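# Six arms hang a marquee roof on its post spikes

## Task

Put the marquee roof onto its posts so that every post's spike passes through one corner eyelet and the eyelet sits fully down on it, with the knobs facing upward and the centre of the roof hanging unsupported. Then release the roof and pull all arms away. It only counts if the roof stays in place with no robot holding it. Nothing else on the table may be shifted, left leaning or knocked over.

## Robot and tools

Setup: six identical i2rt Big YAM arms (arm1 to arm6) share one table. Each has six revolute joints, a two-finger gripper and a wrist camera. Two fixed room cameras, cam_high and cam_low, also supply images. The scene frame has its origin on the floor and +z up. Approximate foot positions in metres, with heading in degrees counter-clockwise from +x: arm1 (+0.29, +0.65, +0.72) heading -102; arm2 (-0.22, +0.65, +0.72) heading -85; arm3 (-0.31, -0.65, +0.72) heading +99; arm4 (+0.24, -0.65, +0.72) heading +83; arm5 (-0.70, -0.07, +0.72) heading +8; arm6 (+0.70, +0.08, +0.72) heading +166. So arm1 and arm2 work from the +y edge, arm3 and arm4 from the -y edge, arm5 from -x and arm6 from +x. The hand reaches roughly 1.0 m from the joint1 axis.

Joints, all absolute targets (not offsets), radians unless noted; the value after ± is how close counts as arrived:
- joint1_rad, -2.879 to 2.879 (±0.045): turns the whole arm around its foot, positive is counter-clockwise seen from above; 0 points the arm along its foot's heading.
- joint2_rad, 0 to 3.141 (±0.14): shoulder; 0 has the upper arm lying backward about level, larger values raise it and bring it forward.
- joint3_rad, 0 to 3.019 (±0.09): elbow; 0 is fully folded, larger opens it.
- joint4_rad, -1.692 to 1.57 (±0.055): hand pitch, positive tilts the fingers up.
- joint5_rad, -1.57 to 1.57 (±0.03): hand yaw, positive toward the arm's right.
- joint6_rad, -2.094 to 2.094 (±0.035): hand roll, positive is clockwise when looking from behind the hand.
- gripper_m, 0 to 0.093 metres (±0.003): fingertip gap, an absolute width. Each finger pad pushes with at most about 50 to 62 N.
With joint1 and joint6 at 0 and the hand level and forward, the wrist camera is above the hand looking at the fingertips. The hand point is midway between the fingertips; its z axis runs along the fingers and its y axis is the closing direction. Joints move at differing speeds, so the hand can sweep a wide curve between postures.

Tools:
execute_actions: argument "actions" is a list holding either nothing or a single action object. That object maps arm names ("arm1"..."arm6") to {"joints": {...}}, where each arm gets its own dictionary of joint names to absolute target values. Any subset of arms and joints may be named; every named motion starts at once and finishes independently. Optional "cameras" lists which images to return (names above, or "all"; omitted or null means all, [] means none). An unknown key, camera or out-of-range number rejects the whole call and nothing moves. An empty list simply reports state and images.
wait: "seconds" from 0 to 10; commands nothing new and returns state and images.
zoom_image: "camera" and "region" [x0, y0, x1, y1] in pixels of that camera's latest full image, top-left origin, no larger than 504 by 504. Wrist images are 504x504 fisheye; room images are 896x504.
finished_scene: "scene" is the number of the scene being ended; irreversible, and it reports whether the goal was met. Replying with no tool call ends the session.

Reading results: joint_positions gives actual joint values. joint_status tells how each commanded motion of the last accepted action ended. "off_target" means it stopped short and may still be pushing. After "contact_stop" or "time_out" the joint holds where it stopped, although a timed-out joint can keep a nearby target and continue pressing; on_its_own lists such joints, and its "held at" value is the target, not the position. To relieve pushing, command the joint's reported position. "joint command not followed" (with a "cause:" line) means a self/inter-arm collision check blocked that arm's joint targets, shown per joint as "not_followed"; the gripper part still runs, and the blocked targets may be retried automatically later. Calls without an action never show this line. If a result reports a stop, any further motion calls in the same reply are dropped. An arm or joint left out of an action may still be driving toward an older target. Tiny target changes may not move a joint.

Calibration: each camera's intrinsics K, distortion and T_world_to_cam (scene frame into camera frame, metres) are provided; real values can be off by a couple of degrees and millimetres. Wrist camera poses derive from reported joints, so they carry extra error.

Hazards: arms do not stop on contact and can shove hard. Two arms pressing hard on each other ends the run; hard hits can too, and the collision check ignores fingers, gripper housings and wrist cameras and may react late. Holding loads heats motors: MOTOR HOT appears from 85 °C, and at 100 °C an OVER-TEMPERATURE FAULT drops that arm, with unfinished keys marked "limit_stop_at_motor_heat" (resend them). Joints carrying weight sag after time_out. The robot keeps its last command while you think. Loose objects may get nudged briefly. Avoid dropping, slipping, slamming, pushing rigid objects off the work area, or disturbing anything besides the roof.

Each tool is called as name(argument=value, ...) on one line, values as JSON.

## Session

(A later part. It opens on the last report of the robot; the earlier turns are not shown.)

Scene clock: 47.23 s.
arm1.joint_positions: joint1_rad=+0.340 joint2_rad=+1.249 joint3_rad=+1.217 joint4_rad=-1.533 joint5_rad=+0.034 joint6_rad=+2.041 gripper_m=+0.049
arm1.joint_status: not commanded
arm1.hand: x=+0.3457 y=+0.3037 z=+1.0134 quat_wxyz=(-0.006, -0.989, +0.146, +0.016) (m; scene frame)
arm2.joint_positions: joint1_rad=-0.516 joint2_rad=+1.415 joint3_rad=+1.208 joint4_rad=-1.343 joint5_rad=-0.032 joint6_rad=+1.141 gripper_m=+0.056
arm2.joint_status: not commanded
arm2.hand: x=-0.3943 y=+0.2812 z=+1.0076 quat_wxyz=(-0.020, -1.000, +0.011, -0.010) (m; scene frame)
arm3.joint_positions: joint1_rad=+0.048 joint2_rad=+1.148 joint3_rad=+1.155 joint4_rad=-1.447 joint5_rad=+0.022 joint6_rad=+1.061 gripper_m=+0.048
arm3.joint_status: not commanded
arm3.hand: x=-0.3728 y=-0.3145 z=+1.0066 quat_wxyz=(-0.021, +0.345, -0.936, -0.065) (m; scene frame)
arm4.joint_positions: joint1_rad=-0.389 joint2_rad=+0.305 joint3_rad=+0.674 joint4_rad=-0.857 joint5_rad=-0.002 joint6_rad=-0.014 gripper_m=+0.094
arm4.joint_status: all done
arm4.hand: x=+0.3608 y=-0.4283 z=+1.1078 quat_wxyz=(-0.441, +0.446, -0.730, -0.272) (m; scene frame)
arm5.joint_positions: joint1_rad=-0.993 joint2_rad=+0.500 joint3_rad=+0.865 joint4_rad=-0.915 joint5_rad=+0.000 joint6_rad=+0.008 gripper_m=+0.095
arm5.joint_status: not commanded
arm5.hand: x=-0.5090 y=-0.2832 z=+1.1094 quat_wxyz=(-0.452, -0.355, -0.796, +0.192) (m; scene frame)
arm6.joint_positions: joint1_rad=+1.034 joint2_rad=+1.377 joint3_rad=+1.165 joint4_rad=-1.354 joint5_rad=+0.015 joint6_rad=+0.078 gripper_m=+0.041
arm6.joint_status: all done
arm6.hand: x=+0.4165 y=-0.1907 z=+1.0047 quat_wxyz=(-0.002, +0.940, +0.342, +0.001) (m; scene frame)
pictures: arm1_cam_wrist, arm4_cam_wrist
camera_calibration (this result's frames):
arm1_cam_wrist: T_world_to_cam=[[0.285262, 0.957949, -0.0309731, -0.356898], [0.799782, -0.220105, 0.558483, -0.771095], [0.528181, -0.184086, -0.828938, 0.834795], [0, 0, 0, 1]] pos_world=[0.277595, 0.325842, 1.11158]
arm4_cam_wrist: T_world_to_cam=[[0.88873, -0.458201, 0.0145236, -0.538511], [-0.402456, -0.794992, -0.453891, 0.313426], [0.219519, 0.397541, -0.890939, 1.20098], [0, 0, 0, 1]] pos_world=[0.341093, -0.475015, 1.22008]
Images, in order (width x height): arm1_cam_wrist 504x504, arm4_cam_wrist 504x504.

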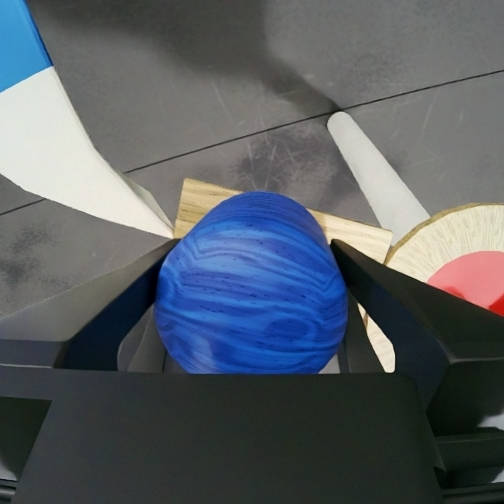

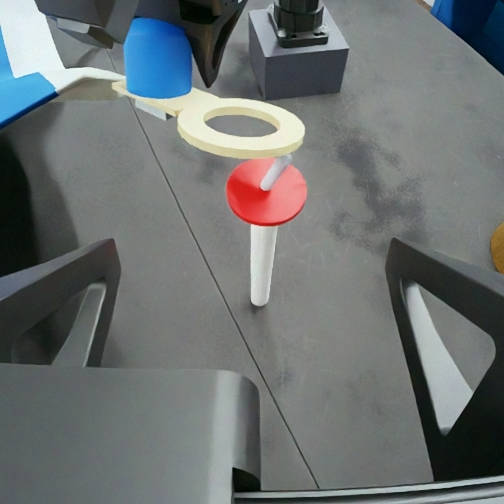

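execute_actions(actions=[{"arm6":{"joints":{"joint1_rad":1.13}}}], cameras=["arm4_cam_wrist"])

Scene clock: 48.20 s.
arm1.joint_positions: joint1_rad=+0.340 joint2_rad=+1.249 joint3_rad=+1.217 joint4_rad=-1.533 joint5_rad=+0.034 joint6_rad=+2.040 gripper_m=+0.049
arm1.joint_status: not commanded
arm1.hand: x=+0.3457 y=+0.3037 z=+1.0134 quat_wxyz=(-0.006, -0.989, +0.145, +0.016) (m; scene frame)
arm2.joint_positions: joint1_rad=-0.516 joint2_rad=+1.415 joint3_rad=+1.208 joint4_rad=-1.343 joint5_rad=-0.034 joint6_rad=+1.141 gripper_m=+0.056
arm2.joint_status: not commanded
arm2.hand: x=-0.3939 y=+0.2810 z=+1.0076 quat_wxyz=(-0.021, -1.000, +0.011, -0.011) (m; scene frame)
arm3.joint_positions: joint1_rad=+0.048 joint2_rad=+1.148 joint3_rad=+1.155 joint4_rad=-1.447 joint5_rad=+0.023 joint6_rad=+1.063 gripper_m=+0.048
arm3.joint_status: not commanded
arm3.hand: x=-0.3727 y=-0.3144 z=+1.0066 quat_wxyz=(-0.022, +0.344, -0.937, -0.065) (m; scene frame)
arm4.joint_positions: joint1_rad=-0.389 joint2_rad=+0.305 joint3_rad=+0.674 joint4_rad=-0.857 joint5_rad=-0.002 joint6_rad=-0.014 gripper_m=+0.094
arm4.joint_status: not commanded
arm4.hand: x=+0.3608 y=-0.4283 z=+1.1078 quat_wxyz=(-0.441, +0.446, -0.730, -0.272) (m; scene frame)
arm5.joint_positions: joint1_rad=-0.993 joint2_rad=+0.500 joint3_rad=+0.865 joint4_rad=-0.915 joint5_rad=+0.000 joint6_rad=+0.008 gripper_m=+0.095
arm5.joint_status: not commanded
arm5.hand: x=-0.5090 y=-0.2832 z=+1.1094 quat_wxyz=(-0.452, -0.355, -0.796, +0.192) (m; scene frame)
arm6.joint_positions: joint1_rad=+1.102 joint2_rad=+1.377 joint3_rad=+1.165 joint4_rad=-1.354 joint5_rad=+0.026 joint6_rad=+0.078 gripper_m=+0.041
arm6.joint_status: all done
arm6.hand: x=+0.4341 y=-0.2079 z=+1.0051 quat_wxyz=(-0.007, +0.927, +0.374, -0.001) (m; scene frame)
pictures: arm4_cam_wrist
camera_calibration (this result's frames):
arm4_cam_wrist: T_world_to_cam=[[0.88873, -0.458201, 0.0145236, -0.538511], [-0.402456, -0.794992, -0.453891, 0.313426], [0.219519, 0.397541, -0.890939, 1.20098], [0, 0, 0, 1]] pos_world=[0.341093, -0.475015, 1.22008]
Images, in order (width x height): arm4_cam_wrist 504x504.

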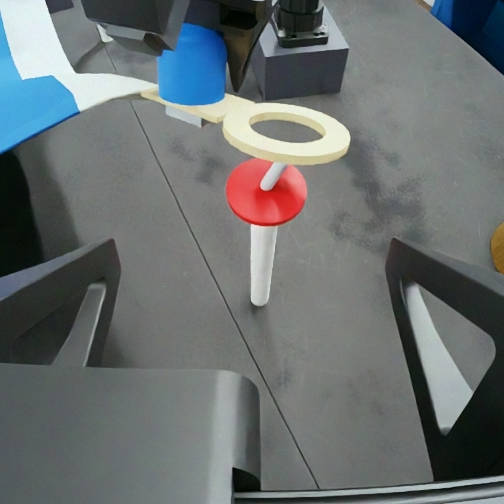

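execute_actions(actions=[{"arm6":{"joints":{"joint4_rad":-1.26}}}], cameras=[])

execute_actions(actions=[{"arm6":{"joints":{"joint3_rad":1.05,"joint4_rad":-1.16}}}], cameras=["arm4_cam_wrist"])

Scene clock: 50.10 s.
arm1.joint_positions: joint1_rad=+0.340 joint2_rad=+1.249 joint3_rad=+1.217 joint4_rad=-1.533 joint5_rad=+0.034 joint6_rad=+2.040 gripper_m=+0.049
arm1.joint_status: not commanded
arm1.hand: x=+0.3457 y=+0.3037 z=+1.0134 quat_wxyz=(-0.006, -0.989, +0.145, +0.016) (m; scene frame)
arm2.joint_positions: joint1_rad=-0.516 joint2_rad=+1.415 joint3_rad=+1.208 joint4_rad=-1.343 joint5_rad=-0.034 joint6_rad=+1.141 gripper_m=+0.056
arm2.joint_status: not commanded
arm2.hand: x=-0.3939 y=+0.2810 z=+1.0076 quat_wxyz=(-0.021, -1.000, +0.011, -0.011) (m; scene frame)
arm3.joint_positions: joint1_rad=+0.048 joint2_rad=+1.148 joint3_rad=+1.155 joint4_rad=-1.447 joint5_rad=+0.023 joint6_rad=+1.063 gripper_m=+0.048
arm3.joint_status: not commanded
arm3.hand: x=-0.3727 y=-0.3144 z=+1.0066 quat_wxyz=(-0.022, +0.344, -0.937, -0.065) (m; scene frame)
arm4.joint_positions: joint1_rad=-0.389 joint2_rad=+0.305 joint3_rad=+0.674 joint4_rad=-0.857 joint5_rad=-0.002 joint6_rad=-0.014 gripper_m=+0.094
arm4.joint_status: not commanded
arm4.hand: x=+0.3608 y=-0.4283 z=+1.1078 quat_wxyz=(-0.441, +0.446, -0.730, -0.272) (m; scene frame)
arm5.joint_positions: joint1_rad=-0.993 joint2_rad=+0.500 joint3_rad=+0.865 joint4_rad=-0.915 joint5_rad=+0.000 joint6_rad=+0.008 gripper_m=+0.095
arm5.joint_status: not commanded
arm5.hand: x=-0.5090 y=-0.2832 z=+1.1094 quat_wxyz=(-0.452, -0.355, -0.796, +0.192) (m; scene frame)
arm6.joint_positions: joint1_rad=+1.102 joint2_rad=+1.377 joint3_rad=+1.165 joint4_rad=-1.254 joint5_rad=+0.026 joint6_rad=+0.078 gripper_m=+0.041
arm6.joint_status: all done
arm6.hand: x=+0.4178 y=-0.2263 z=+1.0062 quat_wxyz=(+0.016, +0.927, +0.373, -0.046) (m; scene frame)
pictures: none
No camera images: the call's "cameras" was empty. Leave "cameras" out to get every camera's image.

Scene clock: 51.03 s.
arm1.joint_positions: joint1_rad=+0.340 joint2_rad=+1.249 joint3_rad=+1.217 joint4_rad=-1.533 joint5_rad=+0.034 joint6_rad=+2.040 gripper_m=+0.049
arm1.joint_status: not commanded
arm1.hand: x=+0.3457 y=+0.3037 z=+1.0134 quat_wxyz=(-0.006, -0.989, +0.145, +0.016) (m; scene frame)
arm2.joint_positions: joint1_rad=-0.516 joint2_rad=+1.415 joint3_rad=+1.208 joint4_rad=-1.343 joint5_rad=-0.034 joint6_rad=+1.141 gripper_m=+0.056
arm2.joint_status: not commanded
arm2.hand: x=-0.3939 y=+0.2810 z=+1.0076 quat_wxyz=(-0.021, -1.000, +0.011, -0.011) (m; scene frame)
arm3.joint_positions: joint1_rad=+0.048 joint2_rad=+1.148 joint3_rad=+1.155 joint4_rad=-1.447 joint5_rad=+0.023 joint6_rad=+1.063 gripper_m=+0.048
arm3.joint_status: not commanded
arm3.hand: x=-0.3727 y=-0.3144 z=+1.0066 quat_wxyz=(-0.022, +0.344, -0.937, -0.065) (m; scene frame)
arm4.joint_positions: joint1_rad=-0.389 joint2_rad=+0.305 joint3_rad=+0.674 joint4_rad=-0.857 joint5_rad=-0.002 joint6_rad=-0.014 gripper_m=+0.094
arm4.joint_status: not commanded
arm4.hand: x=+0.3608 y=-0.4283 z=+1.1078 quat_wxyz=(-0.441, +0.446, -0.730, -0.272) (m; scene frame)
arm5.joint_positions: joint1_rad=-0.993 joint2_rad=+0.500 joint3_rad=+0.865 joint4_rad=-0.915 joint5_rad=+0.000 joint6_rad=+0.008 gripper_m=+0.095
arm5.joint_status: not commanded
arm5.hand: x=-0.5090 y=-0.2832 z=+1.1094 quat_wxyz=(-0.452, -0.355, -0.796, +0.192) (m; scene frame)
arm6.joint_positions: joint1_rad=+1.101 joint2_rad=+1.374 joint3_rad=+1.063 joint4_rad=-1.151 joint5_rad=+0.024 joint6_rad=+0.078 gripper_m=+0.041
arm6.joint_status: all done
arm6.hand: x=+0.4249 y=-0.2190 z=+0.9698 quat_wxyz=(+0.017, +0.927, +0.372, -0.047) (m; scene frame)
pictures: arm4_cam_wrist
camera_calibration (this result's frames):
arm4_cam_wrist: T_world_to_cam=[[0.88873, -0.458201, 0.0145236, -0.538511], [-0.402456, -0.794992, -0.453891, 0.313426], [0.219519, 0.397541, -0.890939, 1.20098], [0, 0, 0, 1]] pos_world=[0.341093, -0.475015, 1.22008]
Images, in order (width x height): arm4_cam_wrist 504x504.

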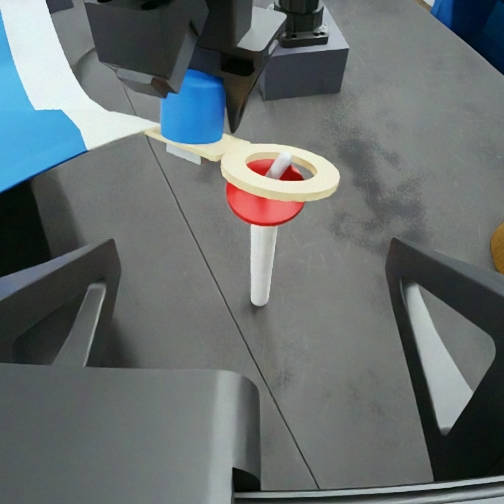

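Threaded. Lower all a bit, then release.

execute_actions(actions=[{"arm6":{"joints":{"joint3_rad":1.0,"joint4_rad":-1.1}},"arm1":{"joints":{"joint3_rad":1.14,"joint4_rad":-1.46}},"arm2":{"joints":{"joint3_rad":1.16,"joint4_rad":-1.3}},"arm3":{"joints":{"joint3_rad":1.1,"joint4_rad":-1.4}}}], cameras=[])

execute_actions(actions=[{"arm6":{"joints":{"gripper_m":0.09}},"arm1":{"joints":{"gripper_m":0.09}},"arm2":{"joints":{"gripper_m":0.09}},"arm3":{"joints":{"gripper_m":0.09}}}], cameras=[])

execute_actions(actions=[{"arm6":{"joints":{"joint3_rad":1.5,"joint4_rad":-1.5}},"arm1":{"joints":{"joint3_rad":1.6,"joint4_rad":-1.68}},"arm2":{"joints":{"joint3_rad":1.65,"joint4_rad":-1.68}},"arm3":{"joints":{"joint3_rad":1.55,"joint4_rad":-1.68}}}])

Scene clock: 52.03 s.
arm1.joint_positions: joint1_rad=+0.340 joint2_rad=+1.227 joint3_rad=+1.200 joint4_rad=-1.504 joint5_rad=+0.030 joint6_rad=+2.032 gripper_m=+0.049
arm1.joint_status: all done
arm1.hand: x=+0.3463 y=+0.3036 z=+1.0145 quat_wxyz=(-0.022, -0.990, +0.141, +0.008) (m; scene frame)
arm2.joint_positions: joint1_rad=-0.514 joint2_rad=+1.414 joint3_rad=+1.162 joint4_rad=-1.308 joint5_rad=-0.032 joint6_rad=+1.141 gripper_m=+0.056
arm2.joint_status: all done
arm2.hand: x=-0.3907 y=+0.2870 z=+0.9909 quat_wxyz=(-0.016, -1.000, +0.010, -0.012) (m; scene frame)
arm3.joint_positions: joint1_rad=+0.048 joint2_rad=+1.150 joint3_rad=+1.113 joint4_rad=-1.398 joint5_rad=+0.023 joint6_rad=+1.063 gripper_m=+0.048
arm3.joint_status: all done
arm3.hand: x=-0.3731 y=-0.3126 z=+0.9902 quat_wxyz=(-0.022, +0.344, -0.936, -0.068) (m; scene frame)
arm4.joint_positions: joint1_rad=-0.389 joint2_rad=+0.305 joint3_rad=+0.674 joint4_rad=-0.857 joint5_rad=-0.002 joint6_rad=-0.014 gripper_m=+0.094
arm4.joint_status: not commanded
arm4.hand: x=+0.3608 y=-0.4283 z=+1.1078 quat_wxyz=(-0.441, +0.446, -0.730, -0.272) (m; scene frame)
arm5.joint_positions: joint1_rad=-0.993 joint2_rad=+0.500 joint3_rad=+0.865 joint4_rad=-0.915 joint5_rad=+0.000 joint6_rad=+0.008 gripper_m=+0.095
arm5.joint_status: not commanded
arm5.hand: x=-0.5090 y=-0.2832 z=+1.1094 quat_wxyz=(-0.452, -0.355, -0.796, +0.192) (m; scene frame)
arm6.joint_positions: joint1_rad=+1.100 joint2_rad=+1.373 joint3_rad=+1.028 joint4_rad=-1.094 joint5_rad=+0.023 joint6_rad=+0.079 gripper_m=+0.041
arm6.joint_status: all done
arm6.hand: x=+0.4245 y=-0.2193 z=+0.9578 quat_wxyz=(+0.023, +0.927, +0.371, -0.057) (m; scene frame)
pictures: none
No camera images: the call's "cameras" was empty. Leave "cameras" out to get every camera's image.

Scene clock: 52.90 s.
arm1.joint_positions: joint1_rad=+0.350 joint2_rad=+1.238 joint3_rad=+1.180 joint4_rad=-1.454 joint5_rad=+0.030 joint6_rad=+1.990 gripper_m=+0.090
arm1.joint_status: all done
arm1.hand: x=+0.3512 y=+0.2963 z=+1.0033 quat_wxyz=(-0.030, -0.993, +0.116, +0.006) (m; scene frame)
arm2.joint_positions: joint1_rad=-0.538 joint2_rad=+1.413 joint3_rad=+1.162 joint4_rad=-1.307 joint5_rad=-0.005 joint6_rad=+1.145 gripper_m=+0.090
arm2.joint_status: all done
arm2.hand: x=-0.4033 y=+0.2933 z=+0.9908 quat_wxyz=(-0.010, -1.000, +0.024, +0.000) (m; scene frame)
arm3.joint_positions: joint1_rad=+0.061 joint2_rad=+1.150 joint3_rad=+1.113 joint4_rad=-1.398 joint5_rad=+0.004 joint6_rad=+1.063 gripper_m=+0.090
arm3.joint_status: all done
arm3.hand: x=-0.3807 y=-0.3141 z=+0.9902 quat_wxyz=(-0.012, +0.350, -0.934, -0.069) (m; scene frame)
arm4.joint_positions: joint1_rad=-0.389 joint2_rad=+0.305 joint3_rad=+0.674 joint4_rad=-0.857 joint5_rad=-0.002 joint6_rad=-0.014 gripper_m=+0.094
arm4.joint_status: not commanded
arm4.hand: x=+0.3608 y=-0.4283 z=+1.1078 quat_wxyz=(-0.441, +0.446, -0.730, -0.272) (m; scene frame)
arm5.joint_positions: joint1_rad=-0.993 joint2_rad=+0.500 joint3_rad=+0.865 joint4_rad=-0.915 joint5_rad=+0.000 joint6_rad=+0.008 gripper_m=+0.095
arm5.joint_status: not commanded
arm5.hand: x=-0.5090 y=-0.2832 z=+1.1094 quat_wxyz=(-0.452, -0.355, -0.796, +0.192) (m; scene frame)
arm6.joint_positions: joint1_rad=+1.128 joint2_rad=+1.373 joint3_rad=+1.011 joint4_rad=-1.094 joint5_rad=+0.004 joint6_rad=+0.089 gripper_m=+0.090
arm6.joint_status: all done
arm6.hand: x=+0.4396 y=-0.2241 z=+0.9515 quat_wxyz=(+0.029, +0.924, +0.379, -0.045) (m; scene frame)
pictures: none
No camera images: the call's "cameras" was empty. Leave "cameras" out to get every camera's image.

Scene clock: 54.13 s.
arm1.joint_positions: joint1_rad=+0.376 joint2_rad=+1.268 joint3_rad=+1.559 joint4_rad=-1.669 joint5_rad=+0.003 joint6_rad=+1.990 gripper_m=+0.090
arm1.joint_status: all done
arm1.hand: x=+0.3710 y=+0.2701 z=+1.1406 quat_wxyz=(-0.090, -0.990, +0.102, -0.028) (m; scene frame)
arm2.joint_positions: joint1_rad=-0.538 joint2_rad=+1.403 joint3_rad=+1.609 joint4_rad=-1.666 joint5_rad=-0.002 joint6_rad=+1.145 gripper_m=+0.090
arm2.joint_status: all done
arm2.hand: x=-0.4150 y=+0.2732 z=+1.1659 quat_wxyz=(-0.055, -0.998, +0.024, +0.023) (m; scene frame)
arm3.joint_positions: joint1_rad=+0.061 joint2_rad=+1.140 joint3_rad=+1.511 joint4_rad=-1.667 joint5_rad=+0.004 joint6_rad=+1.063 gripper_m=+0.090
arm3.joint_status: all done
arm3.hand: x=-0.3814 y=-0.3111 z=+1.1486 quat_wxyz=(-0.022, +0.348, -0.927, -0.137) (m; scene frame)
arm4.joint_positions: joint1_rad=-0.389 joint2_rad=+0.305 joint3_rad=+0.674 joint4_rad=-0.857 joint5_rad=-0.002 joint6_rad=-0.014 gripper_m=+0.094
arm4.joint_status: not commanded
arm4.hand: x=+0.3608 y=-0.4283 z=+1.1078 quat_wxyz=(-0.441, +0.446, -0.730, -0.272) (m; scene frame)
arm5.joint_positions: joint1_rad=-0.993 joint2_rad=+0.500 joint3_rad=+0.865 joint4_rad=-0.915 joint5_rad=+0.000 joint6_rad=+0.008 gripper_m=+0.095
arm5.joint_status: not commanded
arm5.hand: x=-0.5090 y=-0.2832 z=+1.1094 quat_wxyz=(-0.452, -0.355, -0.796, +0.192) (m; scene frame)
arm6.joint_positions: joint1_rad=+1.128 joint2_rad=+1.374 joint3_rad=+1.453 joint4_rad=-1.490 joint5_rad=+0.004 joint6_rad=+0.089 gripper_m=+0.090
arm6.joint_status: all done
arm6.hand: x=+0.4142 y=-0.2506 z=+1.1183 quat_wxyz=(+0.039, +0.922, +0.379, -0.065) (m; scene frame)
pictures: arm1_cam_wrist, arm2_cam_wrist, arm3_cam_wrist, arm4_cam_wrist, arm5_cam_wrist, arm6_cam_wrist, cam_high, cam_low
camera_calibration (this result's frames):
arm1_cam_wrist: T_world_to_cam=[[0.206187, 0.960529, -0.18674, -0.12174], [0.774472, -0.0435526, 0.631107, -0.990887], [0.598063, -0.274751, -0.752883, 0.832402], [0, 0, 0, 1]] pos_world=[0.294687, 0.302482, 1.22932]
arm2_cam_wrist: T_world_to_cam=[[0.0343476, 0.990705, -0.131622, -0.100838], [0.8421, 0.0422373, 0.537665, -0.27759], [0.538227, -0.129307, -0.832821, 1.34728], [0, 0, 0, 1]] pos_world=[-0.487919, 0.285837, 1.25802]
arm3_cam_wrist: T_world_to_cam=[[0.651719, -0.721252, -0.234645, 0.290096], [-0.581308, -0.67371, 0.456285, -0.952572], [-0.487179, -0.160969, -0.858339, 0.872102], [0, 0, 0, 1]] pos_world=[-0.317929, -0.292143, 1.25127]
arm4_cam_wrist: T_world_to_cam=[[0.88873, -0.458201, 0.0145236, -0.538511], [-0.402456, -0.794992, -0.453891, 0.313426], [0.219519, 0.397541, -0.890939, 1.20098], [0, 0, 0, 1]] pos_world=[0.341093, -0.475015, 1.22008]
arm5_cam_wrist: T_world_to_cam=[[-0.734534, -0.678562, -0.00379597, -0.559633], [-0.623496, 0.677112, -0.390861, 0.312618], [0.267794, -0.284734, -0.920442, 1.2027], [0, 0, 0, 1]] pos_world=[-0.538228, -0.248974, 1.22708]
arm6_cam_wrist: T_world_to_cam=[[-0.70409, 0.709508, -0.0292446, 0.500963], [0.623282, 0.637207, 0.453307, -0.601407], [0.34026, 0.300941, -0.890875, 1.05622], [0, 0, 0, 1]] pos_world=[0.368181, -0.290076, 1.22823]
Images, in order (width x height): arm1_cam_wrist 504x504, arm2_cam_wrist 504x504, arm3_cam_wrist 504x504, arm4_cam_wrist 504x504, arm5_cam_wrist 504x504, arm6_cam_wrist 504x504, cam_high 896x504, cam_low 896x504.

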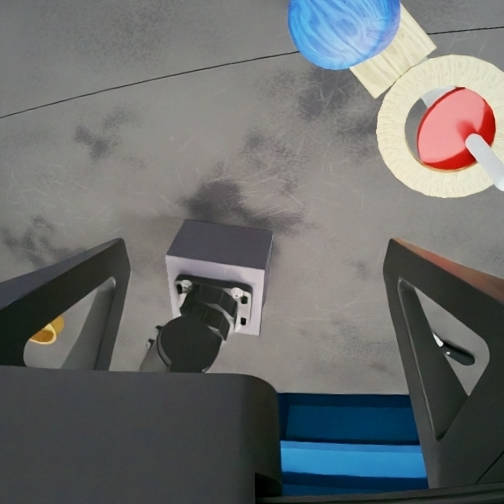

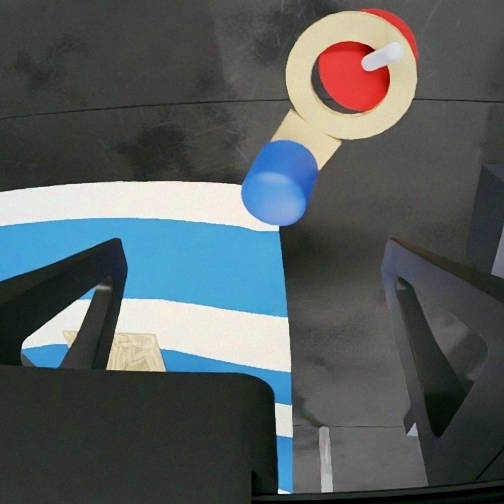

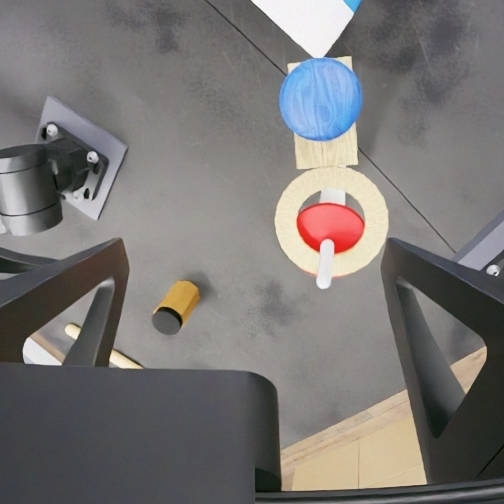

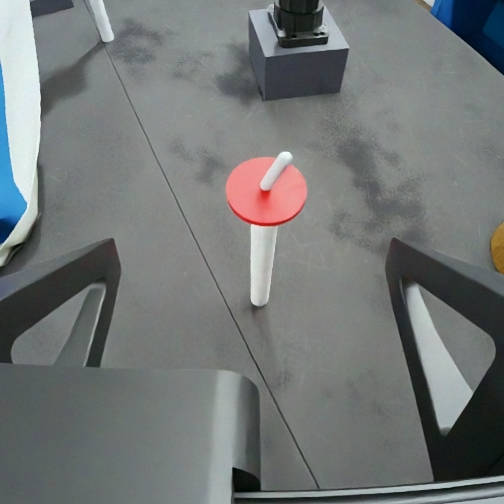

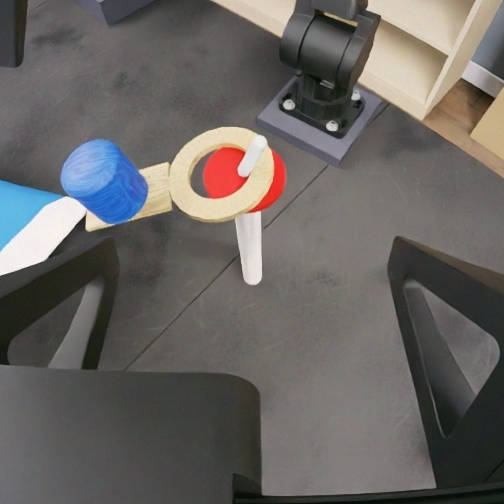

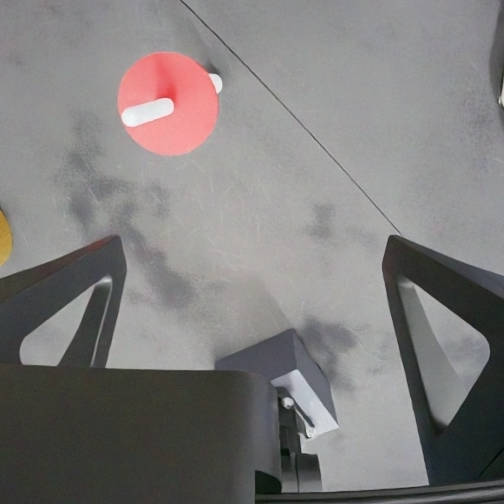

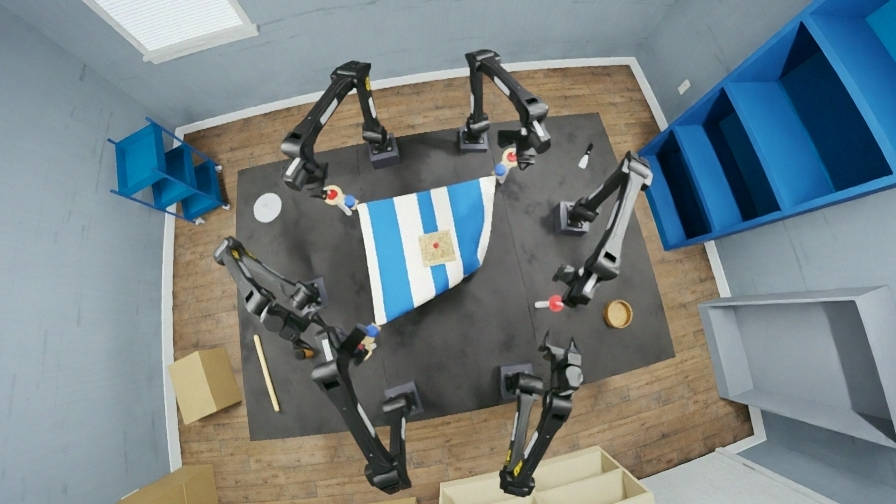

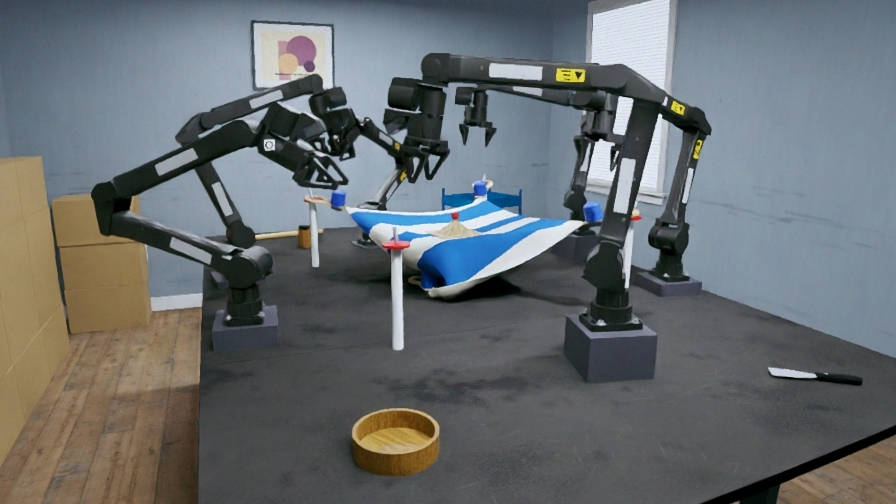

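execute_actions(actions=[{"arm4":{"joints":{"joint1_rad":0.2,"joint2_rad":0.9,"joint3_rad":0.5,"joint4_rad":-0.3}},"arm6":{"joints":{"joint1_rad":0.6}},"arm1":{"joints":{"joint1_rad":-0.3,"joint2_rad":0.5,"joint3_rad":0.6}},"arm2":{"joints":{"joint1_rad":0.2,"joint2_rad":0.5,"joint3_rad":0.6}}}], cameras=["arm4_cam_wrist","cam_low","cam_high"])

Scene clock: 56.03 s.
arm1.joint_positions: joint1_rad=-0.295 joint2_rad=+0.509 joint3_rad=+0.612 joint4_rad=-1.675 joint5_rad=+0.001 joint6_rad=+1.990 gripper_m=+0.090
arm1.joint_status: joint1_rad not_followed (moved -0.671 of -0.676); joint2_rad not_followed (moved -0.759 of -0.768); joint3_rad not_followed (moved -0.947 of -0.959)
arm1.hand: x=+0.2435 y=+0.5564 z=+0.9292 quat_wxyz=(+0.002, -0.905, +0.425, +0.002) (m; scene frame)
arm2.joint_positions: joint1_rad=+0.191 joint2_rad=+0.510 joint3_rad=+0.615 joint4_rad=-1.673 joint5_rad=-0.002 joint6_rad=+1.145 gripper_m=+0.090
arm2.joint_status: joint1_rad not_followed (moved +0.729 of +0.738); joint2_rad not_followed (moved -0.893 of -0.903); joint3_rad not_followed (moved -0.995 of -1.009)
arm2.hand: x=-0.1938 y=+0.5498 z=+0.9832 quat_wxyz=(-0.005, -0.943, -0.334, +0.000) (m; scene frame)
arm3.joint_positions: joint1_rad=+0.061 joint2_rad=+1.140 joint3_rad=+1.511 joint4_rad=-1.667 joint5_rad=+0.004 joint6_rad=+1.063 gripper_m=+0.090
arm3.joint_status: not commanded
arm3.hand: x=-0.3814 y=-0.3111 z=+1.1486 quat_wxyz=(-0.022, +0.348, -0.927, -0.137) (m; scene frame)
arm4.joint_positions: joint1_rad=+0.191 joint2_rad=+0.893 joint3_rad=+0.504 joint4_rad=-0.318 joint5_rad=+0.000 joint6_rad=-0.013 gripper_m=+0.094
arm4.joint_status: all done
arm4.hand: x=+0.2043 y=-0.2760 z=+0.9430 quat_wxyz=(-0.284, +0.674, -0.604, -0.316) (m; scene frame)
arm5.joint_positions: joint1_rad=-0.993 joint2_rad=+0.500 joint3_rad=+0.865 joint4_rad=-0.915 joint5_rad=+0.000 joint6_rad=+0.008 gripper_m=+0.095
arm5.joint_status: not commanded
arm5.hand: x=-0.5090 y=-0.2832 z=+1.1094 quat_wxyz=(-0.452, -0.355, -0.796, +0.192) (m; scene frame)
arm6.joint_positions: joint1_rad=+0.594 joint2_rad=+1.374 joint3_rad=+1.453 joint4_rad=-1.490 joint5_rad=+0.001 joint6_rad=+0.091 gripper_m=+0.090
arm6.joint_status: all done
arm6.hand: x=+0.2849 y=-0.0617 z=+1.1158 quat_wxyz=(+0.018, +0.990, +0.121, -0.071) (m; scene frame)
pictures: arm4_cam_wrist, cam_high, cam_low
joint command not followed: on one or more control steps a check withheld the commanded joint targets of the arm1 arm, and it was not sent them on those steps. On the call's last step the targets were still withheld.
cause: the commanded joint targets would bring two parts of the arm too close to each other (its shoulder (the part past joint 1) and its fingers); next, command targets that bring no two parts of the arm closer together.
joint command not followed: on one or more control steps a check withheld the commanded joint targets of the arm2 arm, and it was not sent them on those steps. On the call's last step the targets were still withheld.
cause: the commanded joint targets would bring two parts of the arm too close to each other (its shoulder (the part past joint 1) and its fingers); next, command targets that bring no two parts of the arm closer together.
camera_calibration (this result's frames):
arm4_cam_wrist: T_world_to_cam=[[0.993999, 0.107672, 0.0193097, -0.197042], [0.10902, -0.960567, -0.255786, -0.0403519], [-0.00899281, 0.256356, -0.966541, 1.10703], [0, 0, 0, 1]] pos_world=[0.210214, -0.301338, 1.06347]
Images, in order (width x height): arm4_cam_wrist 504x504, cam_high 896x504, cam_low 896x504.

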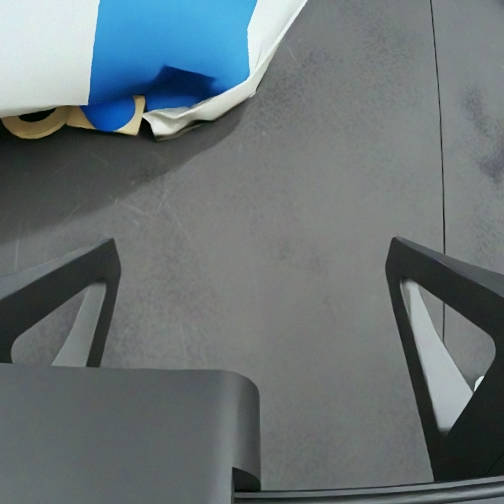

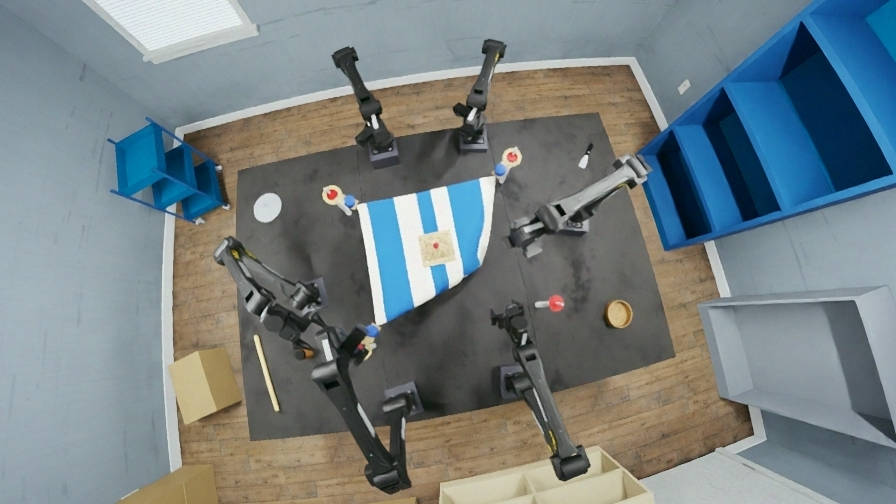

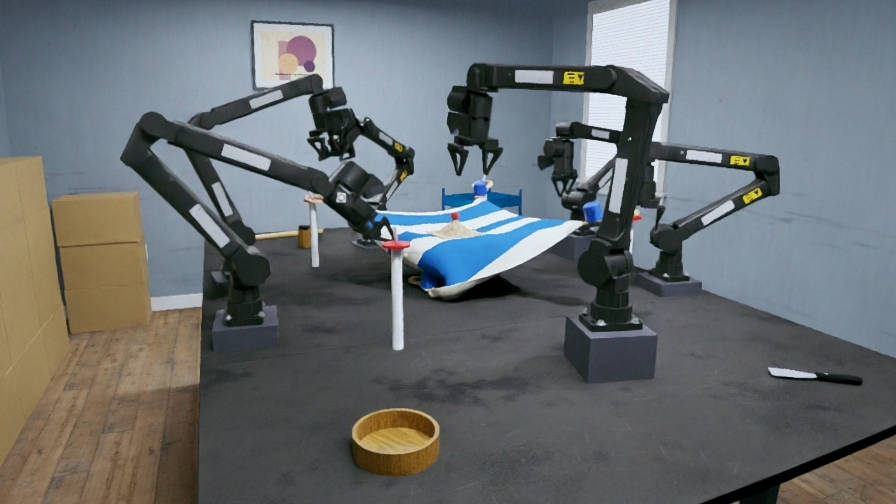

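execute_actions(actions=[{"arm4":{"joints":{"joint1_rad":0.43,"joint2_rad":1.9,"joint3_rad":1.65,"joint4_rad":-1.35}},"arm6":{"joints":{"joint1_rad":0.0}},"arm1":{"joints":{"joint4_rad":-1.2}},"arm2":{"joints":{"joint4_rad":-1.2}}}], cameras=["arm4_cam_wrist","cam_low"])

Scene clock: 74.67 s.
arm1.joint_positions: joint1_rad=-0.295 joint2_rad=+0.509 joint3_rad=+0.603 joint4_rad=-1.216 joint5_rad=+0.001 joint6_rad=+1.990 gripper_m=+0.090
arm1.joint_status: all done
arm1.hand: x=+0.1961 y=+0.4602 z=+0.9497 quat_wxyz=(-0.221, -0.883, +0.414, +0.006) (m; scene frame)
arm2.joint_positions: joint1_rad=+0.191 joint2_rad=+0.508 joint3_rad=+0.599 joint4_rad=-1.220 joint5_rad=-0.002 joint6_rad=+1.145 gripper_m=+0.090
arm2.joint_status: all done
arm2.hand: x=-0.1675 y=+0.4488 z=+1.0019 quat_wxyz=(-0.222, -0.919, -0.326, +0.019) (m; scene frame)
arm3.joint_positions: joint1_rad=+0.061 joint2_rad=+1.140 joint3_rad=+1.511 joint4_rad=-1.667 joint5_rad=+0.004 joint6_rad=+1.063 gripper_m=+0.090
arm3.joint_status: not commanded
arm3.hand: x=-0.3814 y=-0.3111 z=+1.1486 quat_wxyz=(-0.022, +0.348, -0.927, -0.137) (m; scene frame)
arm4.joint_positions: joint1_rad=+0.426 joint2_rad=+1.888 joint3_rad=+1.604 joint4_rad=-1.339 joint5_rad=+0.000 joint6_rad=-0.013 gripper_m=+0.094
arm4.joint_status: all done
arm4.hand: x=+0.0579 y=-0.1240 z=+0.8991 quat_wxyz=(+0.013, +0.819, -0.574, +0.014) (m; scene frame)
arm5.joint_positions: joint1_rad=-0.993 joint2_rad=+0.500 joint3_rad=+0.865 joint4_rad=-0.915 joint5_rad=+0.000 joint6_rad=+0.008 gripper_m=+0.095
arm5.joint_status: not commanded
arm5.hand: x=-0.5090 y=-0.2832 z=+1.1094 quat_wxyz=(-0.452, -0.355, -0.796, +0.192) (m; scene frame)
arm6.joint_positions: joint1_rad=-0.005 joint2_rad=+1.374 joint3_rad=+1.453 joint4_rad=-1.490 joint5_rad=+0.001 joint6_rad=+0.091 gripper_m=+0.090
arm6.joint_status: all done
arm6.hand: x=+0.2760 y=+0.1944 z=+1.1151 quat_wxyz=(-0.008, +0.982, -0.176, -0.072) (m; scene frame)
pictures: arm4_cam_wrist, cam_low
joint command not followed: on one or more control steps a check withheld the commanded joint targets of the arm1 arm, and it was not sent them on those steps.
cause: the commanded joint targets would bring two parts of the arm too close to each other (its shoulder (the part past joint 1) and its fingers); next, command targets that bring no two parts of the arm closer together.
joint command not followed: on one or more control steps a check withheld the commanded joint targets of the arm2 arm, and it was not sent them on those steps.
cause: the commanded joint targets would bring two parts of the arm too close to each other (its shoulder (the part past joint 1) and its fingers); next, command targets that bring no two parts of the arm closer together.
camera_calibration (this result's frames):
arm4_cam_wrist: T_world_to_cam=[[0.935051, 0.354467, 0.00567998, -0.0207594], [0.277695, -0.742305, 0.60981, -0.650553], [0.220374, -0.568627, -0.792527, 0.752305], [0, 0, 0, 1]] pos_world=[0.0342779, -0.0477696, 0.993054]
Images, in order (width x height): arm4_cam_wrist 504x504, cam_low 896x504.

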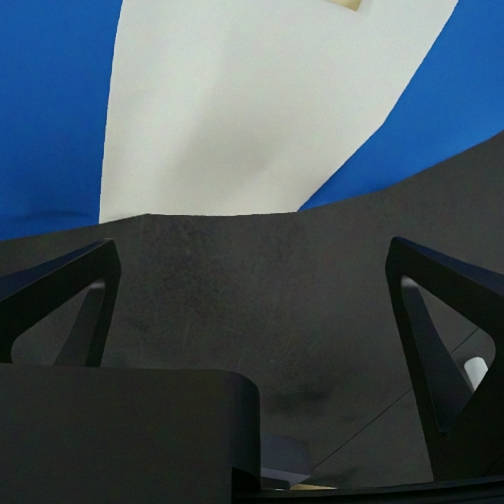

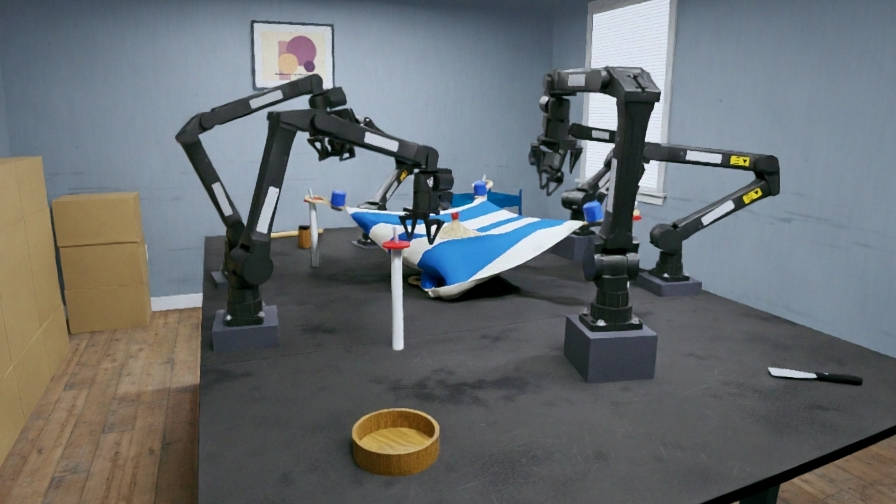

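execute_actions(actions=[{"arm4":{"joints":{"joint2_rad":2.06,"joint3_rad":1.56,"joint4_rad":-1.12}}}], cameras=["arm4_cam_wrist","cam_low"])

Scene clock: 75.90 s.
arm1.joint_positions: joint1_rad=-0.295 joint2_rad=+0.509 joint3_rad=+0.603 joint4_rad=-1.216 joint5_rad=+0.001 joint6_rad=+1.990 gripper_m=+0.090
arm1.joint_status: not commanded
arm1.hand: x=+0.1961 y=+0.4602 z=+0.9497 quat_wxyz=(-0.221, -0.883, +0.414, +0.006) (m; scene frame)
arm2.joint_positions: joint1_rad=+0.191 joint2_rad=+0.508 joint3_rad=+0.599 joint4_rad=-1.220 joint5_rad=-0.002 joint6_rad=+1.145 gripper_m=+0.090
arm2.joint_status: not commanded
arm2.hand: x=-0.1675 y=+0.4488 z=+1.0019 quat_wxyz=(-0.222, -0.919, -0.326, +0.019) (m; scene frame)
arm3.joint_positions: joint1_rad=+0.061 joint2_rad=+1.140 joint3_rad=+1.511 joint4_rad=-1.667 joint5_rad=+0.004 joint6_rad=+1.063 gripper_m=+0.090
arm3.joint_status: not commanded
arm3.hand: x=-0.3814 y=-0.3111 z=+1.1486 quat_wxyz=(-0.022, +0.348, -0.927, -0.137) (m; scene frame)
arm4.joint_positions: joint1_rad=+0.426 joint2_rad=+2.041 joint3_rad=+1.570 joint4_rad=-1.134 joint5_rad=-0.002 joint6_rad=-0.013 gripper_m=+0.094
arm4.joint_status: all done
arm4.hand: x=+0.0473 y=-0.0970 z=+0.8014 quat_wxyz=(+0.009, +0.819, -0.574, +0.006) (m; scene frame)
arm5.joint_positions: joint1_rad=-0.993 joint2_rad=+0.500 joint3_rad=+0.865 joint4_rad=-0.915 joint5_rad=+0.000 joint6_rad=+0.008 gripper_m=+0.095
arm5.joint_status: not commanded
arm5.hand: x=-0.5090 y=-0.2832 z=+1.1094 quat_wxyz=(-0.452, -0.355, -0.796, +0.192) (m; scene frame)
arm6.joint_positions: joint1_rad=-0.005 joint2_rad=+1.374 joint3_rad=+1.453 joint4_rad=-1.490 joint5_rad=+0.001 joint6_rad=+0.091 gripper_m=+0.090
arm6.joint_status: not commanded
arm6.hand: x=+0.2760 y=+0.1944 z=+1.1151 quat_wxyz=(-0.008, +0.982, -0.176, -0.072) (m; scene frame)
pictures: arm4_cam_wrist, cam_low
camera_calibration (this result's frames):
arm4_cam_wrist: T_world_to_cam=[[0.935011, 0.354593, 0.00426864, -0.0187286], [0.282578, -0.752283, 0.595164, -0.557415], [0.214252, -0.555279, -0.803593, 0.702945], [0, 0, 0, 1]] pos_world=[0.0244171, -0.0223622, 0.896715]
Images, in order (width x height): arm4_cam_wrist 504x504, cam_low 896x504.

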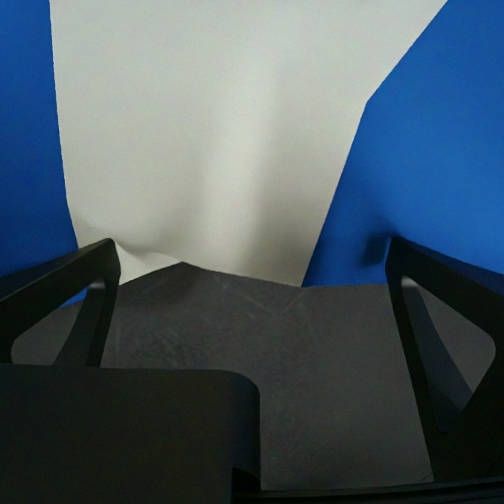

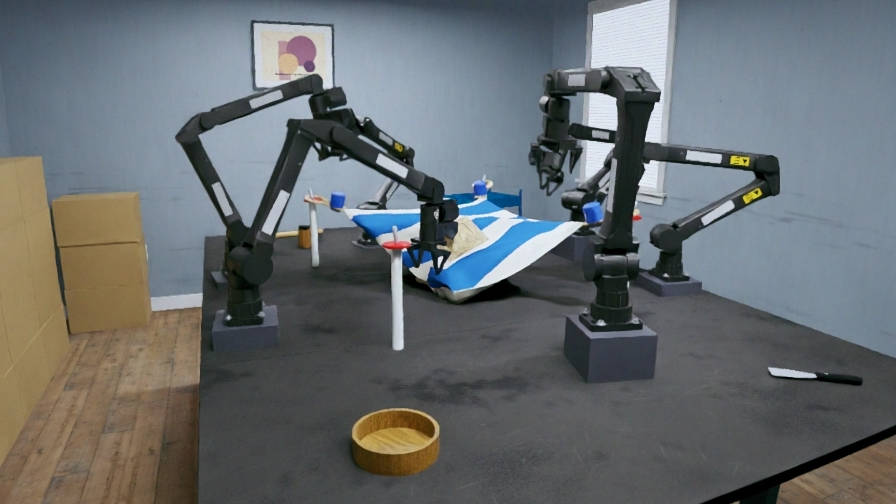

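Push down further through the cloth and close on whatever's there.

execute_actions(actions=[{"arm4":{"joints":{"joint2_rad":2.2,"joint3_rad":1.52,"joint4_rad":-0.95}}}], cameras=[])

execute_actions(actions=[{"arm4":{"joints":{"gripper_m":0}}}], cameras=["arm4_cam_wrist","cam_low"])

Scene clock: 77.47 s.
arm1.joint_positions: joint1_rad=-0.295 joint2_rad=+0.509 joint3_rad=+0.603 joint4_rad=-1.216 joint5_rad=+0.001 joint6_rad=+1.990 gripper_m=+0.090
arm1.joint_status: not commanded
arm1.hand: x=+0.1961 y=+0.4602 z=+0.9497 quat_wxyz=(-0.221, -0.883, +0.414, +0.006) (m; scene frame)
arm2.joint_positions: joint1_rad=+0.191 joint2_rad=+0.508 joint3_rad=+0.599 joint4_rad=-1.220 joint5_rad=-0.002 joint6_rad=+1.145 gripper_m=+0.090
arm2.joint_status: not commanded
arm2.hand: x=-0.1675 y=+0.4488 z=+1.0019 quat_wxyz=(-0.222, -0.919, -0.326, +0.019) (m; scene frame)
arm3.joint_positions: joint1_rad=+0.061 joint2_rad=+1.140 joint3_rad=+1.511 joint4_rad=-1.667 joint5_rad=+0.004 joint6_rad=+1.063 gripper_m=+0.090
arm3.joint_status: not commanded
arm3.hand: x=-0.3814 y=-0.3111 z=+1.1486 quat_wxyz=(-0.022, +0.348, -0.927, -0.137) (m; scene frame)
arm4.joint_positions: joint1_rad=+0.431 joint2_rad=+2.142 joint3_rad=+1.534 joint4_rad=-0.964 joint5_rad=-0.007 joint6_rad=-0.013 gripper_m=+0.094
arm4.joint_status: all done
arm4.hand: x=+0.0396 y=-0.0870 z=+0.7316 quat_wxyz=(+0.001, +0.820, -0.572, -0.009) (m; scene frame)
arm5.joint_positions: joint1_rad=-0.993 joint2_rad=+0.500 joint3_rad=+0.865 joint4_rad=-0.915 joint5_rad=+0.000 joint6_rad=+0.008 gripper_m=+0.095
arm5.joint_status: not commanded
arm5.hand: x=-0.5090 y=-0.2832 z=+1.1094 quat_wxyz=(-0.452, -0.355, -0.796, +0.192) (m; scene frame)
arm6.joint_positions: joint1_rad=-0.005 joint2_rad=+1.374 joint3_rad=+1.453 joint4_rad=-1.490 joint5_rad=+0.001 joint6_rad=+0.091 gripper_m=+0.090
arm6.joint_status: not commanded
arm6.hand: x=+0.2760 y=+0.1944 z=+1.1151 quat_wxyz=(-0.008, +0.982, -0.176, -0.072) (m; scene frame)
pictures: none
No camera images: the call's "cameras" was empty. Leave "cameras" out to get every camera's image.

Scene clock: 78.20 s.
arm1.joint_positions: joint1_rad=-0.295 joint2_rad=+0.509 joint3_rad=+0.603 joint4_rad=-1.216 joint5_rad=+0.001 joint6_rad=+1.990 gripper_m=+0.090
arm1.joint_status: not commanded
arm1.hand: x=+0.1961 y=+0.4602 z=+0.9497 quat_wxyz=(-0.221, -0.883, +0.414, +0.006) (m; scene frame)
arm2.joint_positions: joint1_rad=+0.191 joint2_rad=+0.508 joint3_rad=+0.599 joint4_rad=-1.220 joint5_rad=-0.002 joint6_rad=+1.145 gripper_m=+0.090
arm2.joint_status: not commanded
arm2.hand: x=-0.1675 y=+0.4488 z=+1.0019 quat_wxyz=(-0.222, -0.919, -0.326, +0.019) (m; scene frame)
arm3.joint_positions: joint1_rad=+0.061 joint2_rad=+1.140 joint3_rad=+1.511 joint4_rad=-1.667 joint5_rad=+0.004 joint6_rad=+1.063 gripper_m=+0.090
arm3.joint_status: not commanded
arm3.hand: x=-0.3814 y=-0.3111 z=+1.1486 quat_wxyz=(-0.022, +0.348, -0.927, -0.137) (m; scene frame)
arm4.joint_positions: joint1_rad=+0.431 joint2_rad=+2.143 joint3_rad=+1.533 joint4_rad=-0.964 joint5_rad=+0.001 joint6_rad=-0.013 gripper_m=+0.000
arm4.joint_status: all done
arm4.hand: x=+0.0410 y=-0.0872 z=+0.7304 quat_wxyz=(-0.001, +0.820, -0.572, -0.006) (m; scene frame)
arm5.joint_positions: joint1_rad=-0.993 joint2_rad=+0.500 joint3_rad=+0.865 joint4_rad=-0.915 joint5_rad=+0.000 joint6_rad=+0.008 gripper_m=+0.095
arm5.joint_status: not commanded
arm5.hand: x=-0.5090 y=-0.2832 z=+1.1094 quat_wxyz=(-0.452, -0.355, -0.796, +0.192) (m; scene frame)
arm6.joint_positions: joint1_rad=-0.005 joint2_rad=+1.374 joint3_rad=+1.453 joint4_rad=-1.490 joint5_rad=+0.001 joint6_rad=+0.091 gripper_m=+0.090
arm6.joint_status: not commanded
arm6.hand: x=+0.2760 y=+0.1944 z=+1.1151 quat_wxyz=(-0.008, +0.982, -0.176, -0.072) (m; scene frame)
pictures: arm4_cam_wrist, cam_low
camera_calibration (this result's frames):
arm4_cam_wrist: T_world_to_cam=[[0.933619, 0.358182, 0.00780677, -0.0182696], [0.290045, -0.768449, 0.570403, -0.48963], [0.210307, -0.530275, -0.821328, 0.668064], [0, 0, 0, 1]] pos_world=[0.018573, -0.0154545, 0.828129]
Images, in order (width x height): arm4_cam_wrist 504x504, cam_low 896x504.

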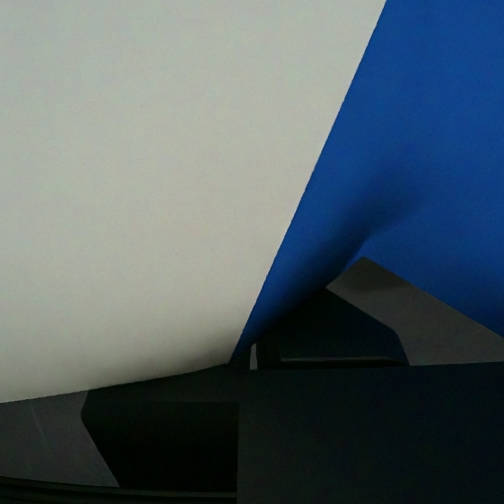

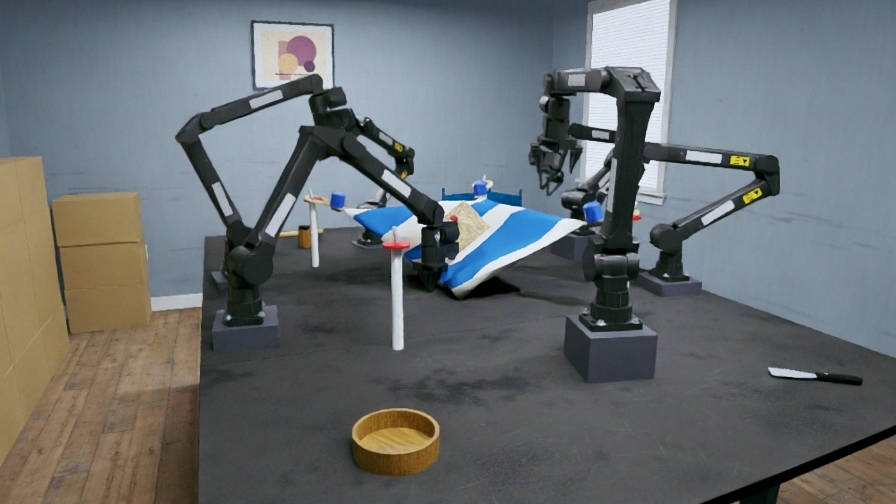

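execute_actions(actions=[{"arm4":{"joints":{"joint2_rad":1.6,"joint3_rad":0.9,"joint4_rad":-0.35,"gripper_m":0.09}}}], cameras=["arm4_cam_wrist","cam_low","cam_high"])

Scene clock: 79.87 s.
arm1.joint_positions: joint1_rad=-0.295 joint2_rad=+0.509 joint3_rad=+0.603 joint4_rad=-1.216 joint5_rad=+0.001 joint6_rad=+1.990 gripper_m=+0.090
arm1.joint_status: not commanded
arm1.hand: x=+0.1961 y=+0.4602 z=+0.9497 quat_wxyz=(-0.221, -0.883, +0.414, +0.006) (m; scene frame)
arm2.joint_positions: joint1_rad=+0.191 joint2_rad=+0.508 joint3_rad=+0.599 joint4_rad=-1.220 joint5_rad=-0.002 joint6_rad=+1.145 gripper_m=+0.090
arm2.joint_status: not commanded
arm2.hand: x=-0.1675 y=+0.4488 z=+1.0019 quat_wxyz=(-0.222, -0.919, -0.326, +0.019) (m; scene frame)
arm3.joint_positions: joint1_rad=+0.061 joint2_rad=+1.140 joint3_rad=+1.511 joint4_rad=-1.667 joint5_rad=+0.004 joint6_rad=+1.063 gripper_m=+0.090
arm3.joint_status: not commanded
arm3.hand: x=-0.3814 y=-0.3111 z=+1.1486 quat_wxyz=(-0.022, +0.348, -0.927, -0.137) (m; scene frame)
arm4.joint_positions: joint1_rad=+0.431 joint2_rad=+1.580 joint3_rad=+0.908 joint4_rad=-0.366 joint5_rad=-0.003 joint6_rad=-0.012 gripper_m=+0.090
arm4.joint_status: all done
arm4.hand: x=+0.0680 y=-0.1632 z=+0.8411 quat_wxyz=(-0.154, +0.789, -0.551, -0.222) (m; scene frame)
arm5.joint_positions: joint1_rad=-0.993 joint2_rad=+0.500 joint3_rad=+0.865 joint4_rad=-0.915 joint5_rad=+0.000 joint6_rad=+0.008 gripper_m=+0.095
arm5.joint_status: not commanded
arm5.hand: x=-0.5090 y=-0.2832 z=+1.1094 quat_wxyz=(-0.452, -0.355, -0.796, +0.192) (m; scene frame)
arm6.joint_positions: joint1_rad=-0.005 joint2_rad=+1.374 joint3_rad=+1.453 joint4_rad=-1.490 joint5_rad=+0.001 joint6_rad=+0.091 gripper_m=+0.090
arm6.joint_status: not commanded
arm6.hand: x=+0.2760 y=+0.1944 z=+1.1151 quat_wxyz=(-0.008, +0.982, -0.176, -0.072) (m; scene frame)
pictures: arm4_cam_wrist, cam_high, cam_low
camera_calibration (this result's frames):
arm4_cam_wrist: T_world_to_cam=[[0.936725, 0.349701, 0.0160056, -0.02557], [0.347813, -0.934901, 0.0706123, -0.229772], [0.0396568, -0.0605773, -0.997375, 0.94928], [0, 0, 0, 1]] pos_world=[0.0662242, -0.148367, 0.963423]
Images, in order (width x height): arm4_cam_wrist 504x504, cam_high 896x504, cam_low 896x504.

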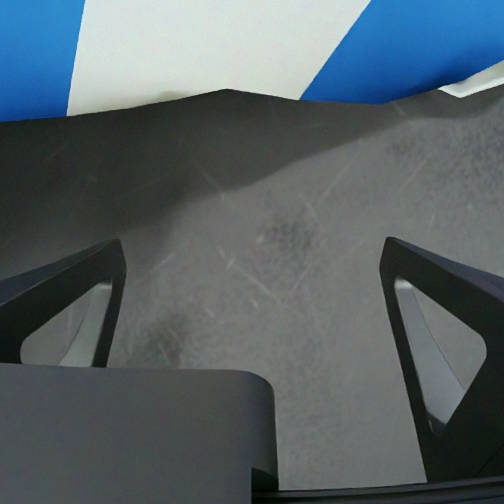

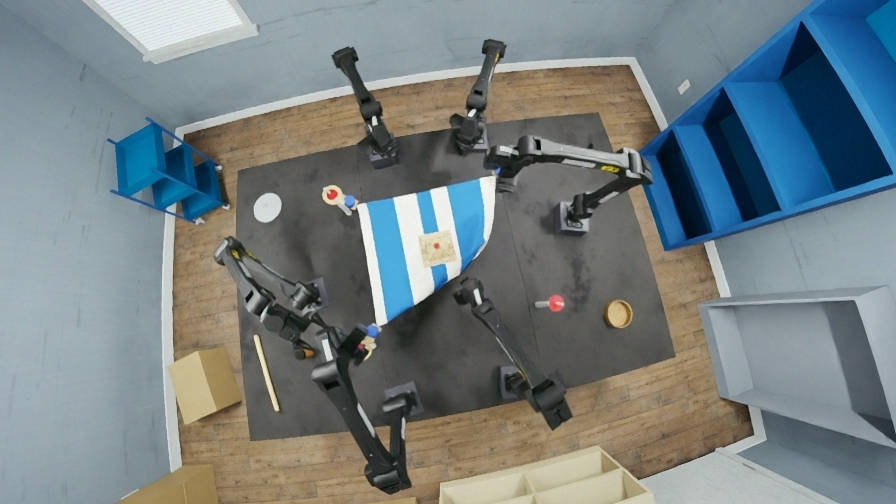

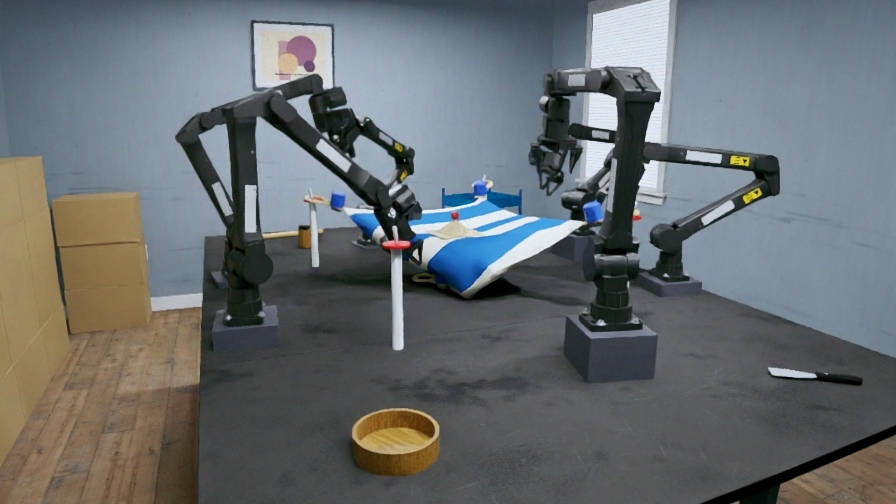

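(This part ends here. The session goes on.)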